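# Lay the long carton centered between two short cartons

## Task

Place the long carton lying flat inside the space between the two short cartons, centered in that space and with the face that was on top at the start still on top; leave the two short cartons where and how they were; the result must hold with no help from the robot, and the tool must have released the carton and backed away by the end.

## Robot and tools

Robot: one UR7e-type arm with a vacuum tool of four suction cups on two air channels, a and b. There is no finger gripper. The tool point used in every command and report is the cup point, the middle of the four cup rims when nothing touches them. The cups point along the cup point's own +z axis. On the cup point's axes the cups are at x = -35 and +35 mm, with channel a's pair at y = -70 mm and channel b's pair at y = +70 mm. The tool body reaches 148 mm to either side along that y axis.

Scene frame: origin on the table surface straight under the arm base, +z upward, +y to the left when facing along +x. All positions are in metres, orientations are quaternions written w first (qw, qx, qy, qz).

The row: every motion command is built from rows of 9 numbers: x, y, z, qw, qx, qy, qz, suction_a, suction_b. The first seven are an absolute target pose of the cup point in the scene frame, not an offset. The last two are the vacuum levels for the two channels, each in [-1, 1]: 1 means full vacuum (about 75 kPa under ambient), a fraction asks for that share, and 0.01 or less switches the channel off. A channel keeps its last value until changed. Repeat the wanted quaternion in every row; copying the reported one can pass on drift.

execute_actions(actions): a list of up to 15 actions run one after another. Each action is a list of up to 15 rows; each row lasts one control step of 1/30 s, and if fewer than 15 rows are given the last one is held for the remaining steps. An empty list only returns the current state and images. Any target more than 0.6 m from the cup point's position at the start of its action, measured along the cup point's current axes, gets the action refused; if the first action fails that check, or any action is malformed, nothing in the call runs. Each step the commanded pose is limited to 100 mm and 16 degrees from where the cup point actually is, so a distant target takes several actions; after an action the arm only continues to the last limited pose. Motion lags commands by about 0.17 s.

move(target, speed, stop_force, blocking): drives the cup point in a straight line toward one row given as target (absolute pose plus the two suction values, which are applied at the start). speed is the top path speed in m/s, 0.002 to 0.5, default 0.25; rotation is capped at twice that in rad/s. A path takes 0.5 to 10 s and is cut off at 10 s. It does not avoid obstacles and the real motion can lag, wander or overshoot the speed, mostly near full reach. stop_force (N, 9 to 40, optional, not allowed in the first 0.2 s of a scene) ends the path when the wrist sensor feels that much extra push opposing the motion for two steps; the arm then backs to its position two steps earlier and holds. Use it only with very slow approaches and with moves that do not rotate, and omit it when lifting off something you are pressing on. blocking=false returns after 0.5 s while the arm keeps going (not combinable with stop_force); until its end is reported, other moves and execute_actions are refused, so call wait or stop. The result adds a move: line giving how it ended (done, contact, off_target, moving, held, fault), which limits acted (paced = pose was clipped, held = some steps were blocked), and the remaining distance to target.

wait(seconds): 0 to 10 s of letting the scene run with the last command held; returns early if a running move finishes. stop(): brakes a running move; suction continues. zoom_image(camera, region): enlarges a part of the latest image; region is [x0, y0, x1, y1] in pixels from the top-left, at most 504 by 504. Cameras: cam_head_left, cam_head_right, cam_high, cam_low, cam_wrist, all 896x504. read_manual(section): returns only licence texts. finished_scene(scene): ends the current scene, given its number, and reports success; it cannot be undone.

Reading results: the state line shows cup point position, quaternion and velocities; the printed position can be slightly off at long reach. Hand target is the pose the controller is currently heading for. A pose unreachable line means the clearance check altered or blocked the command. Step readings list positions at some steps, with HELD where the row was held back. suction_measured_a/b show achieved vacuum: near 0 means no seal; a good seal sits within 0.17 of the command (0.27 with both on). part_present_a/b turn 1 at 0.54 and back to 0 below 0.49. Wrist force and torque are on the cup point's axes, include held weight and acceleration effects, carry a few newtons of offset and noise and saturate near 50 N; no reading at the start is normal.

Gripping and releasing: press both cups of a channel fully onto a smooth flat face, away from edges, seams or holes. A channel whose cup seals on nothing steals all pump flow from the other. Cups shorten under vacuum, so a held part rides up to about 12 mm nearer the tool. To release, set the carton down so it rests on its support, switch both channels off, then lift more than 15 mm clear. A cup sealed on the table pins the tool until its channel is turned off.

Avoid: commanding targets past a firm contact (the arm is stiff), fast touches, and anything reaching joint load limits (136 N m for the three big joints, 25.4 N m for the wrists, held weight included) or 150 N of external force; either stops the arm for 10 s and skips the rest of the call. Long holding heats motors: warning from 70 °C, brakes at 85 °C. Do not drop the carton, knock the short cartons, or push anything off the table. Occasional outside nudges to loose objects can happen.

Each tool is called by a JSON object that holds its "fn" and its "kwargs".

## Session

{"fn": "execute_actions", "kwargs": {"actions": []}}

Scene clock: 0.00 s.
end_effector_position=(+0.4297, +0.0064, +0.4498) suction_measured_a=0.00 part_present_a=0 suction_measured_b=0.00 part_present_b=0 end_effector_quat_wxyz=(-0.000, -0.001, +1.000, -0.008) end_effector_velocity=(-0.000, -0.000, +0.000) end_effector_angular_velocity=(-0.001, -0.001, +0.001)
Joint positions: [-0.316 -1.769  1.733 -1.535 -1.57   1.254]
Joint velocities: [-0.    -0.001 -0.    -0.    -0.001 -0.001]
Joint torques (N m, as the arm reports them, + toward a larger angle): no reading
Motor temperatures (°C, as the motors report them): [27 21 23 30 35 31]
Wrist force (N, on the end effector, along its own x y z axes, offset not removed): no reading
Wrist torque (N m, same axes, about the end effector's origin, offset not removed): no reading
Hand target: +0.430, +0.006, +0.450; -0.000, -0.001, +1.000, -0.008

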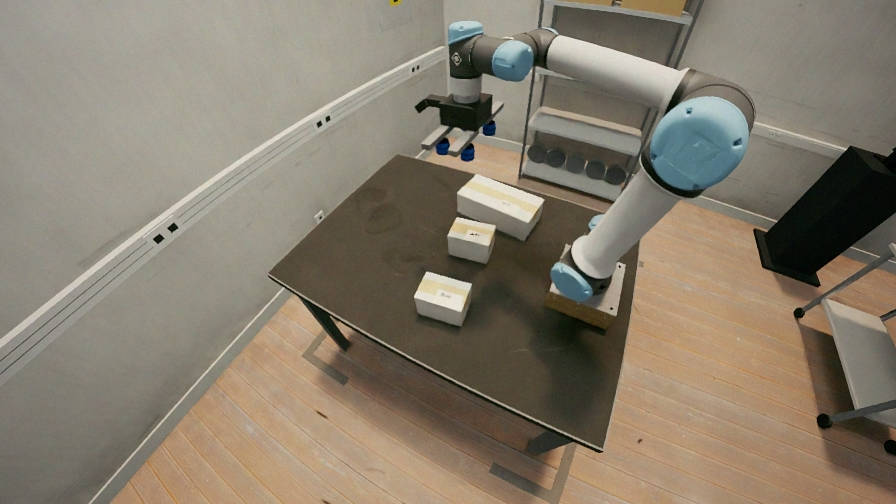

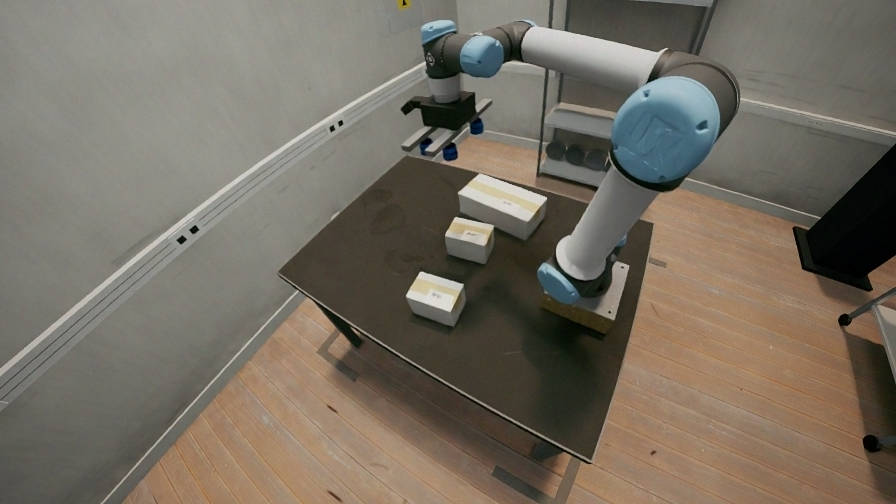

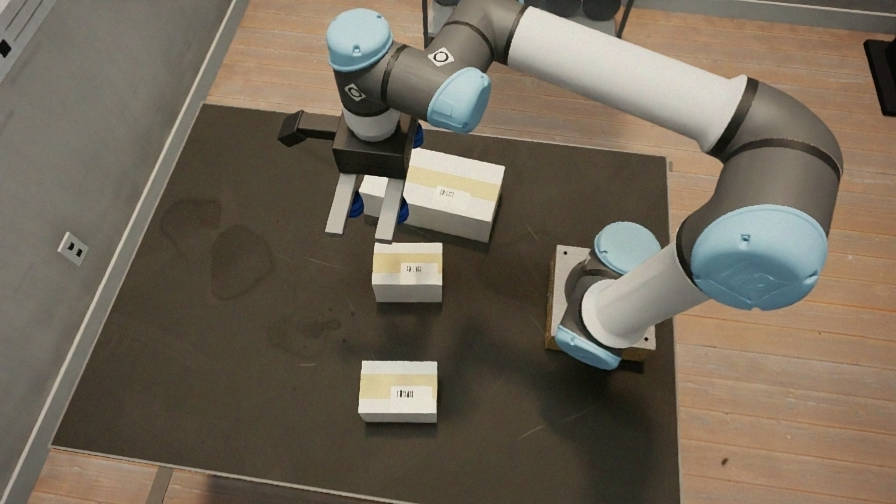

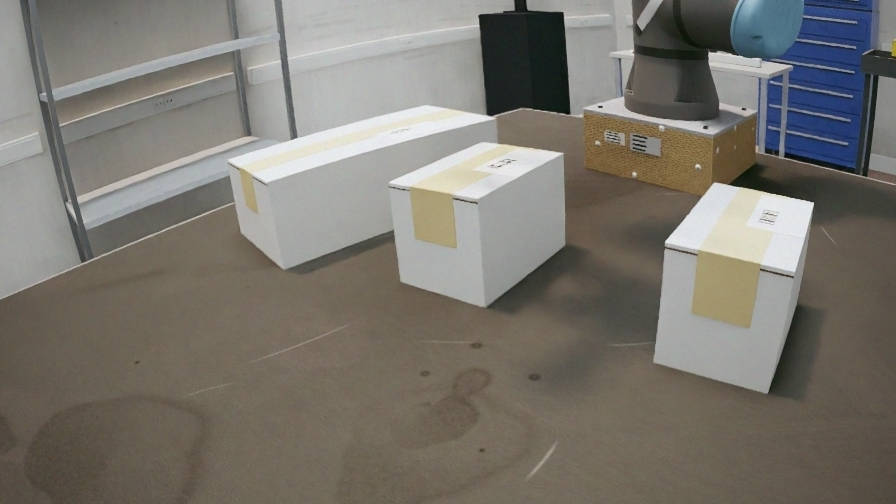

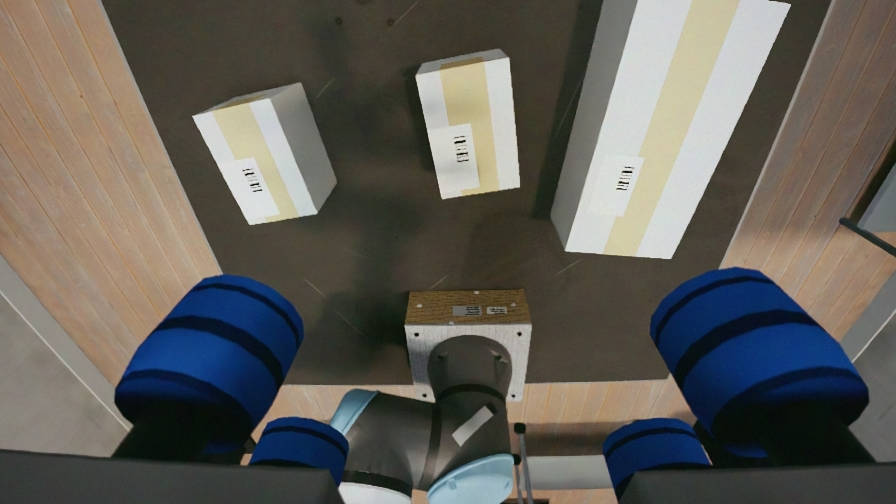

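{"fn": "zoom_image", "kwargs": {"camera": "cam_high", "region": [320, 130, 540, 440]}}

{"fn": "zoom_image", "kwargs": {"camera": "cam_wrist", "region": [170, 0, 560, 270]}}

{"fn": "zoom_image", "kwargs": {"camera": "cam_head_left", "region": [400, 160, 560, 340]}}

Region (320, 130, 540, 440) of cam_high's 896x504 image, scaled by 1.626, with more detail than that image has; it fills the left 358 columns of this view, and the rest is white.

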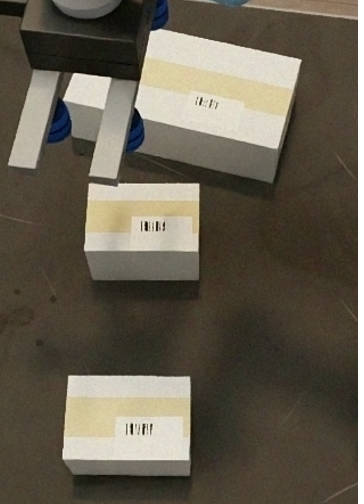

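Region (170, 0, 560, 270) of cam_wrist's 896x504 image, scaled by 1.292, with more detail than that image has; it fills the top 349 rows of this view, and the rest is white.

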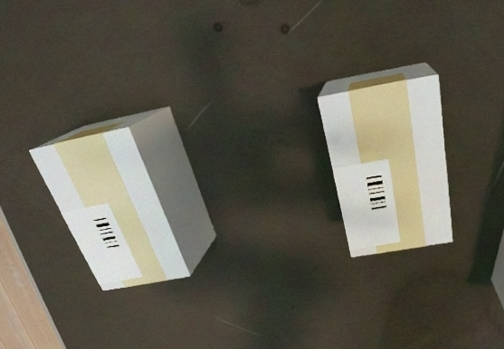

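Region (400, 160, 560, 340) of cam_head_left's 896x504 image, scaled by 2.800, with more detail than that image has.

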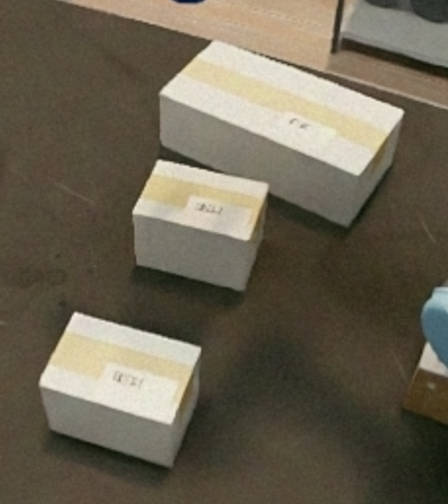

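{"fn": "move", "kwargs": {"target": [0.40,-0.231,0.25,0,0.749,0.6626,0,0,0], "speed": 0.4}}

Scene clock: 17.57 s.
end_effector_position=(+0.3999, -0.2308, +0.2502) suction_measured_a=0.00 part_present_a=0 suction_measured_b=0.00 part_present_b=0 end_effector_quat_wxyz=(+0.000, +0.748, +0.663, -0.000) end_effector_velocity=(+0.000, -0.002, -0.002) end_effector_angular_velocity=(-0.001, +0.000, -0.014)
Joint positions: [-0.828 -1.557  2.082 -2.085 -1.559  2.435]
Joint velocities: [-0.003  0.005  0.    -0.006 -0.001  0.011]
Joint torques (N m, as the arm reports them, + toward a larger angle): [-10.27 -17.86 -16.66  -5.31  -1.33   1.66]
Motor temperatures (°C, as the motors report them): [27 21 23 30 35 31]
Wrist force (N, on the end effector, along its own x y z axes, offset not removed): [2.8 -1.5 1.3]
Wrist torque (N m, same axes, about the end effector's origin, offset not removed): [-0.18 -0.36 0.19]
Hand target: +0.400, -0.231, +0.250; +0.000, +0.749, +0.663, -0.000
Off the commanded pose: 0.000 m, 0 deg.
move: done
camera_calibration (this result's frames):
cam_wrist: T_world_to_cam=[[-0.987752, 0.153768, -0.0264986, 0.448936], [0.114649, 0.830419, 0.545216, 0.0574581], [0.105842, 0.5355, -0.837877, 0.417562], [0, 0, 0, 1]] pos_world=[0.392654, -0.340351, 0.330435]

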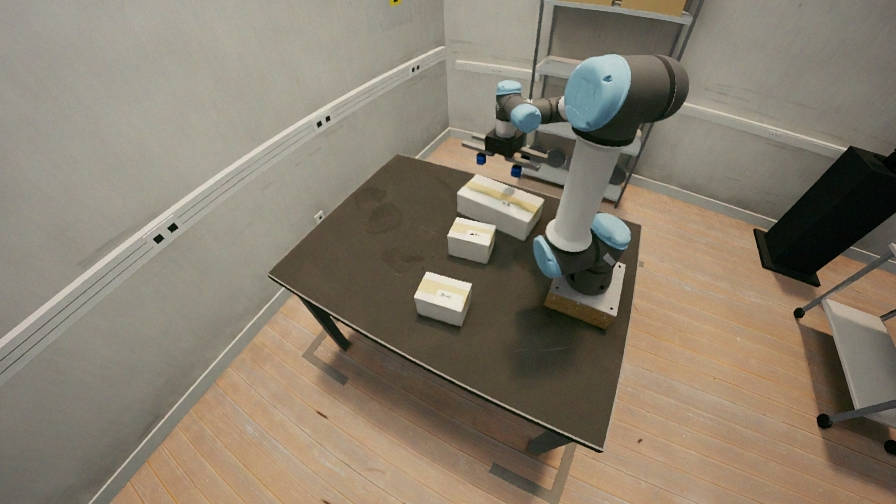

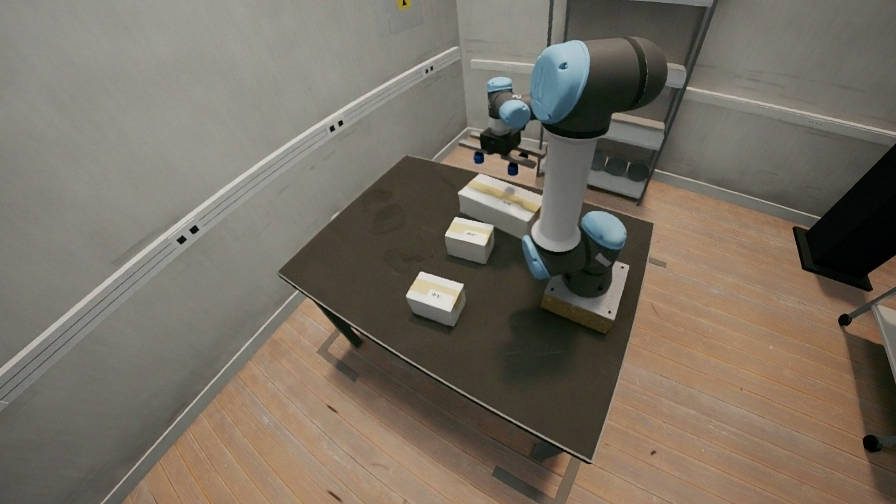

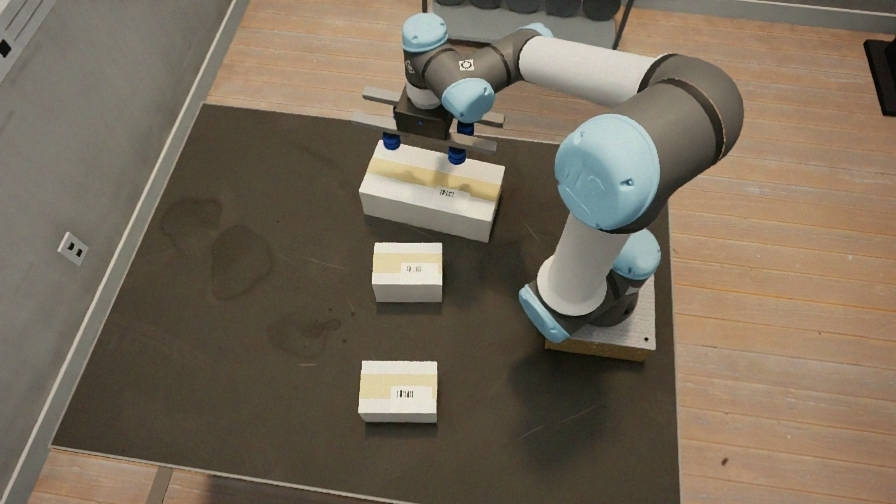

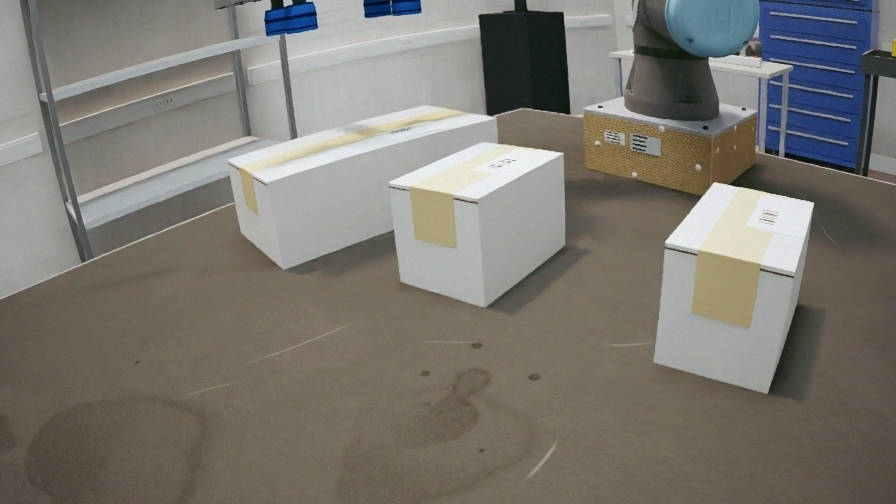

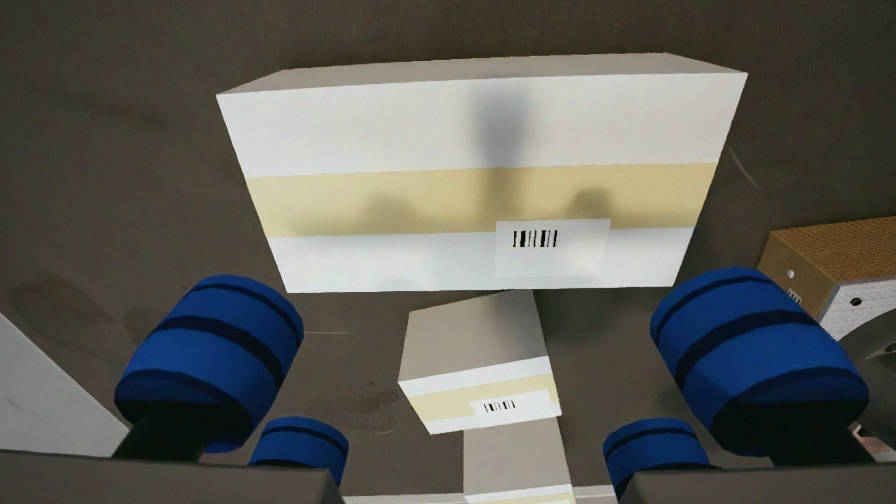

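{"fn": "move", "kwargs": {"target": [0.397,-0.229,0.112,0,0.7455,0.6665,0,0,0]}}

{"fn": "move", "kwargs": {"target": [0.397,-0.229,0.085,0,0.7455,0.6665,0,1,1], "speed": 0.02, "stop_force": 12}}

Scene clock: 22.87 s.
end_effector_position=(+0.3968, -0.2289, +0.1124) suction_measured_a=0.00 part_present_a=0 suction_measured_b=0.00 part_present_b=0 end_effector_quat_wxyz=(-0.000, +0.746, +0.666, -0.000) end_effector_velocity=(+0.001, -0.001, -0.001) end_effector_angular_velocity=(-0.003, -0.002, +0.001)
Joint positions: [-0.826 -1.303  2.253 -2.51  -1.559  2.428]
Joint velocities: [ 0.001  0.005 -0.001 -0.009 -0.     0.001]
Joint torques (N m, as the arm reports them, + toward a larger angle): [ 12.25 -22.08 -10.45  -5.12   1.18   1.48]
Motor temperatures (°C, as the motors report them): [27 21 23 30 35 31]
Wrist force (N, on the end effector, along its own x y z axes, offset not removed): [0.2 0.6 2.1]
Wrist torque (N m, same axes, about the end effector's origin, offset not removed): [0.14 -0.21 0.02]
Hand target: +0.397, -0.229, +0.112; -0.000, +0.746, +0.667, +0.000
Off the commanded pose: 0.000 m, 0 deg.
move: done
camera_calibration (this result's frames):
cam_wrist: T_world_to_cam=[[-0.989082, 0.145024, -0.0261835, 0.440495], [0.107421, 0.83113, 0.545604, 0.134391], [0.100888, 0.536834, -0.837634, 0.30358], [0, 0, 0, 1]] pos_world=[0.390622, -0.338551, 0.192499]

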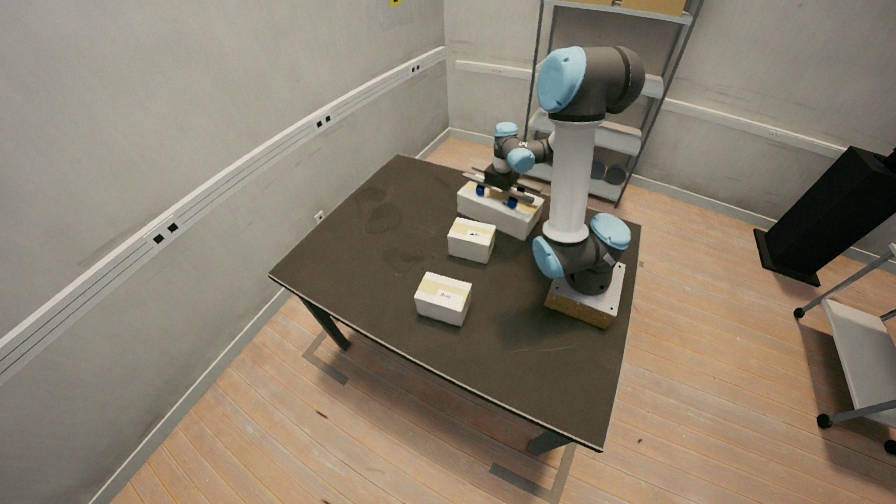

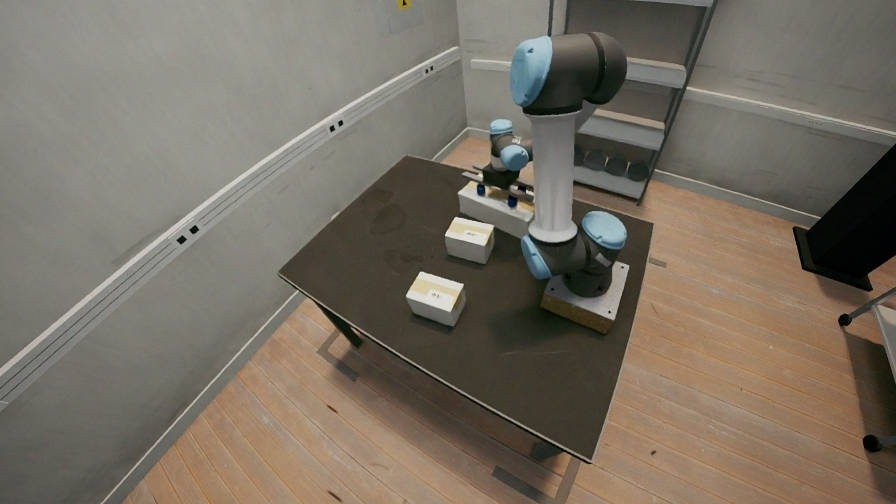

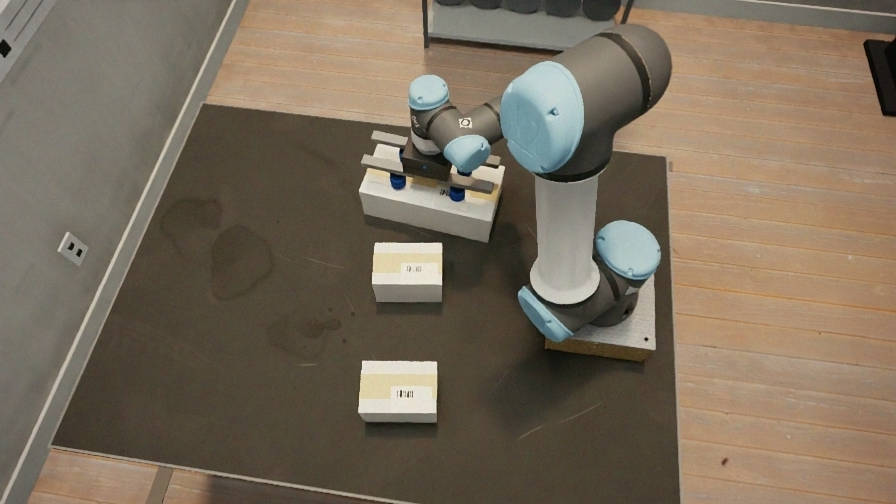

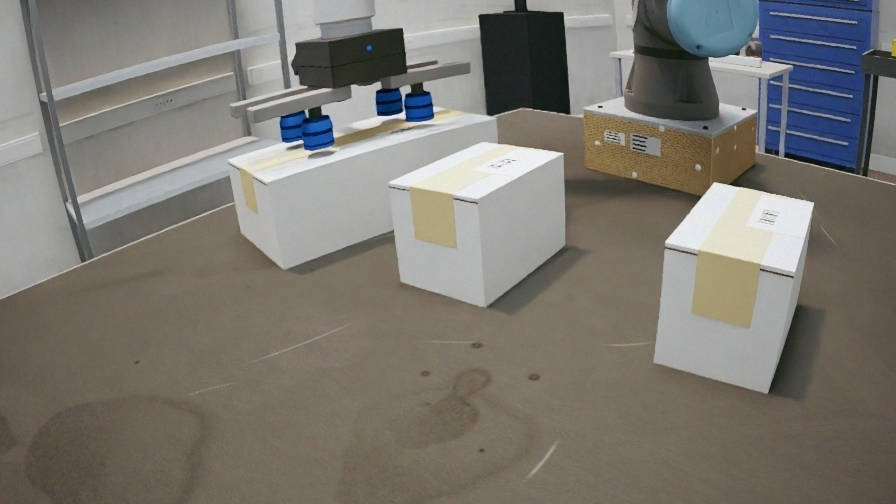

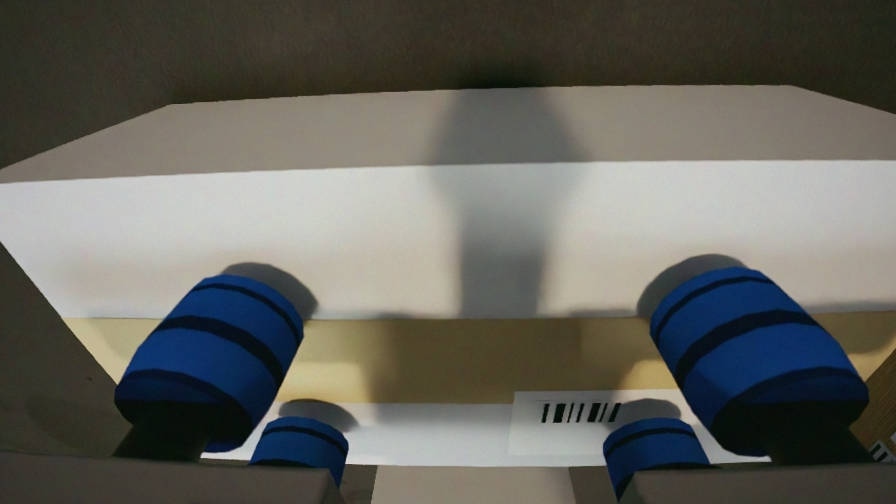

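Scene clock: 34.33 s.
end_effector_position=(+0.3972, -0.2292, +0.0890) suction_measured_a=0.75 part_present_a=1 suction_measured_b=0.75 part_present_b=1 end_effector_quat_wxyz=(+0.001, +0.745, +0.667, +0.000) end_effector_velocity=(+0.000, -0.000, +0.000) end_effector_angular_velocity=(+0.000, -0.001, +0.001)
Joint positions: [-0.826 -1.243  2.268 -2.587 -1.559  2.429]
Joint velocities: [-0.     0.    -0.001  0.     0.001 -0.001]
Joint torques (N m, as the arm reports them, + toward a larger angle): [  0.19 -31.73 -17.49  -3.28  -0.22  -0.31]
Motor temperatures (°C, as the motors report them): [27 21 23 30 35 31]
Wrist force (N, on the end effector, along its own x y z axes, offset not removed): [3.9 -7.1 -11.1]
Wrist torque (N m, same axes, about the end effector's origin, offset not removed): [-1.30 0.25 -0.21]
Hand target: +0.397, -0.229, +0.089; +0.001, +0.745, +0.667, +0.000
Off the commanded pose: 0.004 m, 0 deg.
FORCE FAULT: contact force on the arm reached its limit, and the arm stopped for 10 seconds. The contact can be on any part of the arm, not only on its tool. That time counts as 20 of the actions that you can send in this scene. The arm's remaining commands of this call were not run. The arm holds still and accepts commands again. Move the arm away from the contact; if what it grips holds it there, let go first. Pushing or pulling that hard again can fault the arm again.
move: fault (stop_force had ended the path)
camera_calibration (this result's frames):
cam_wrist: T_world_to_cam=[[-0.989054, 0.144869, -0.0280241, 0.440442], [0.106452, 0.832072, 0.544357, 0.148085], [0.102179, 0.535415, -0.838386, 0.283433], [0, 0, 0, 1]] pos_world=[0.390896, -0.338778, 0.169358]

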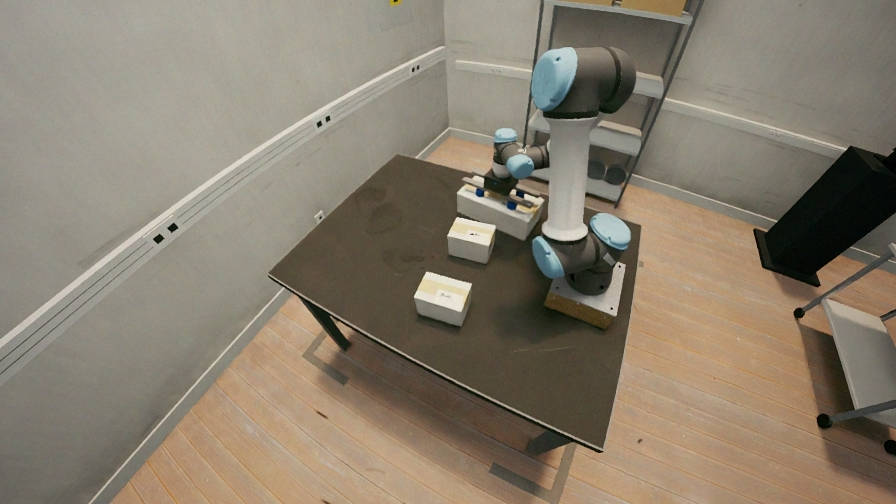

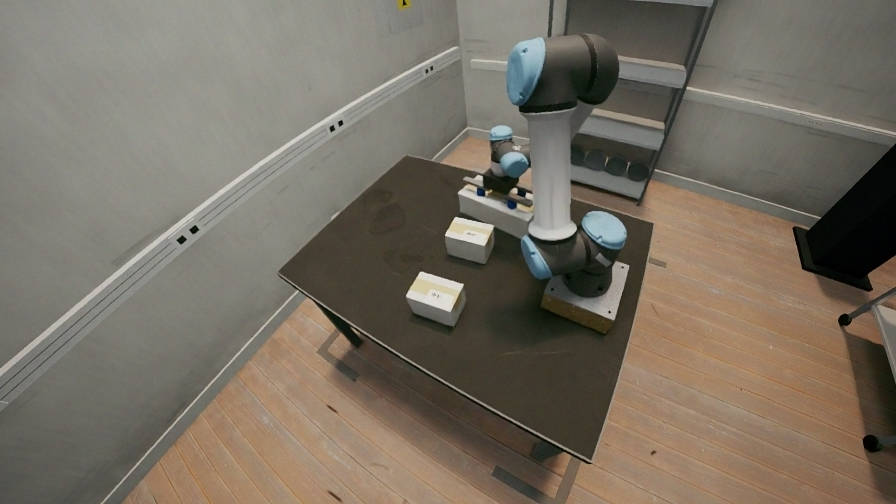

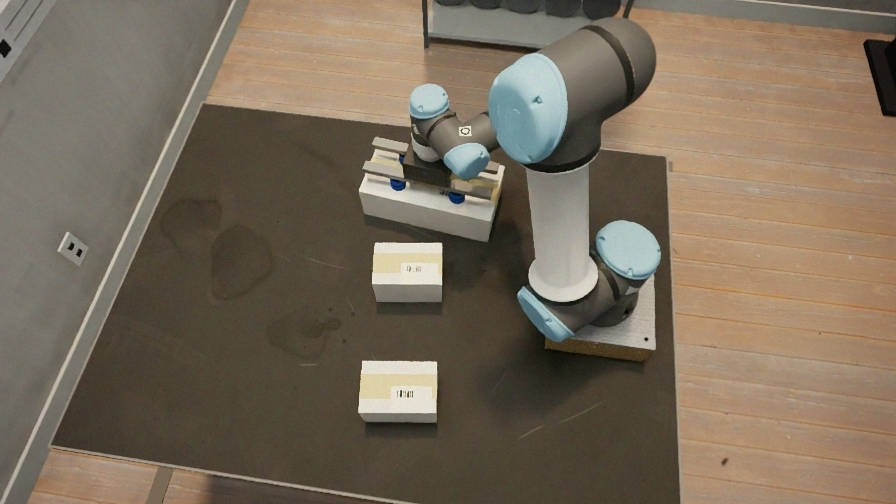

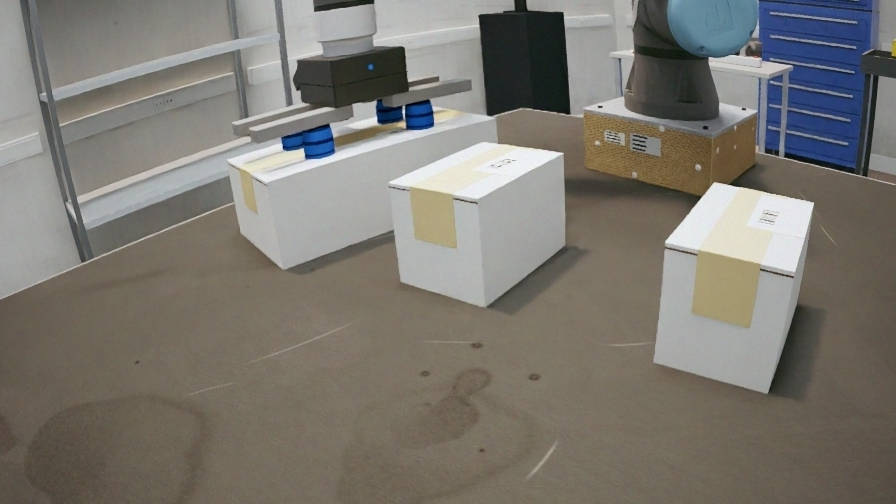

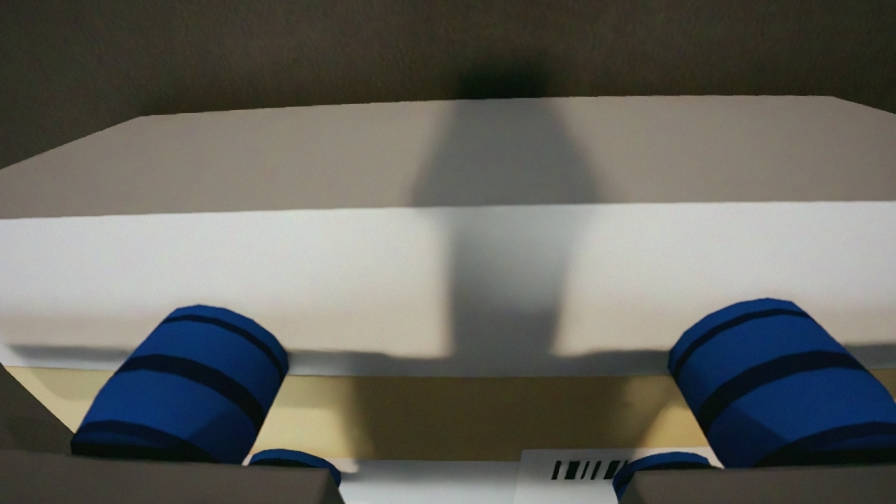

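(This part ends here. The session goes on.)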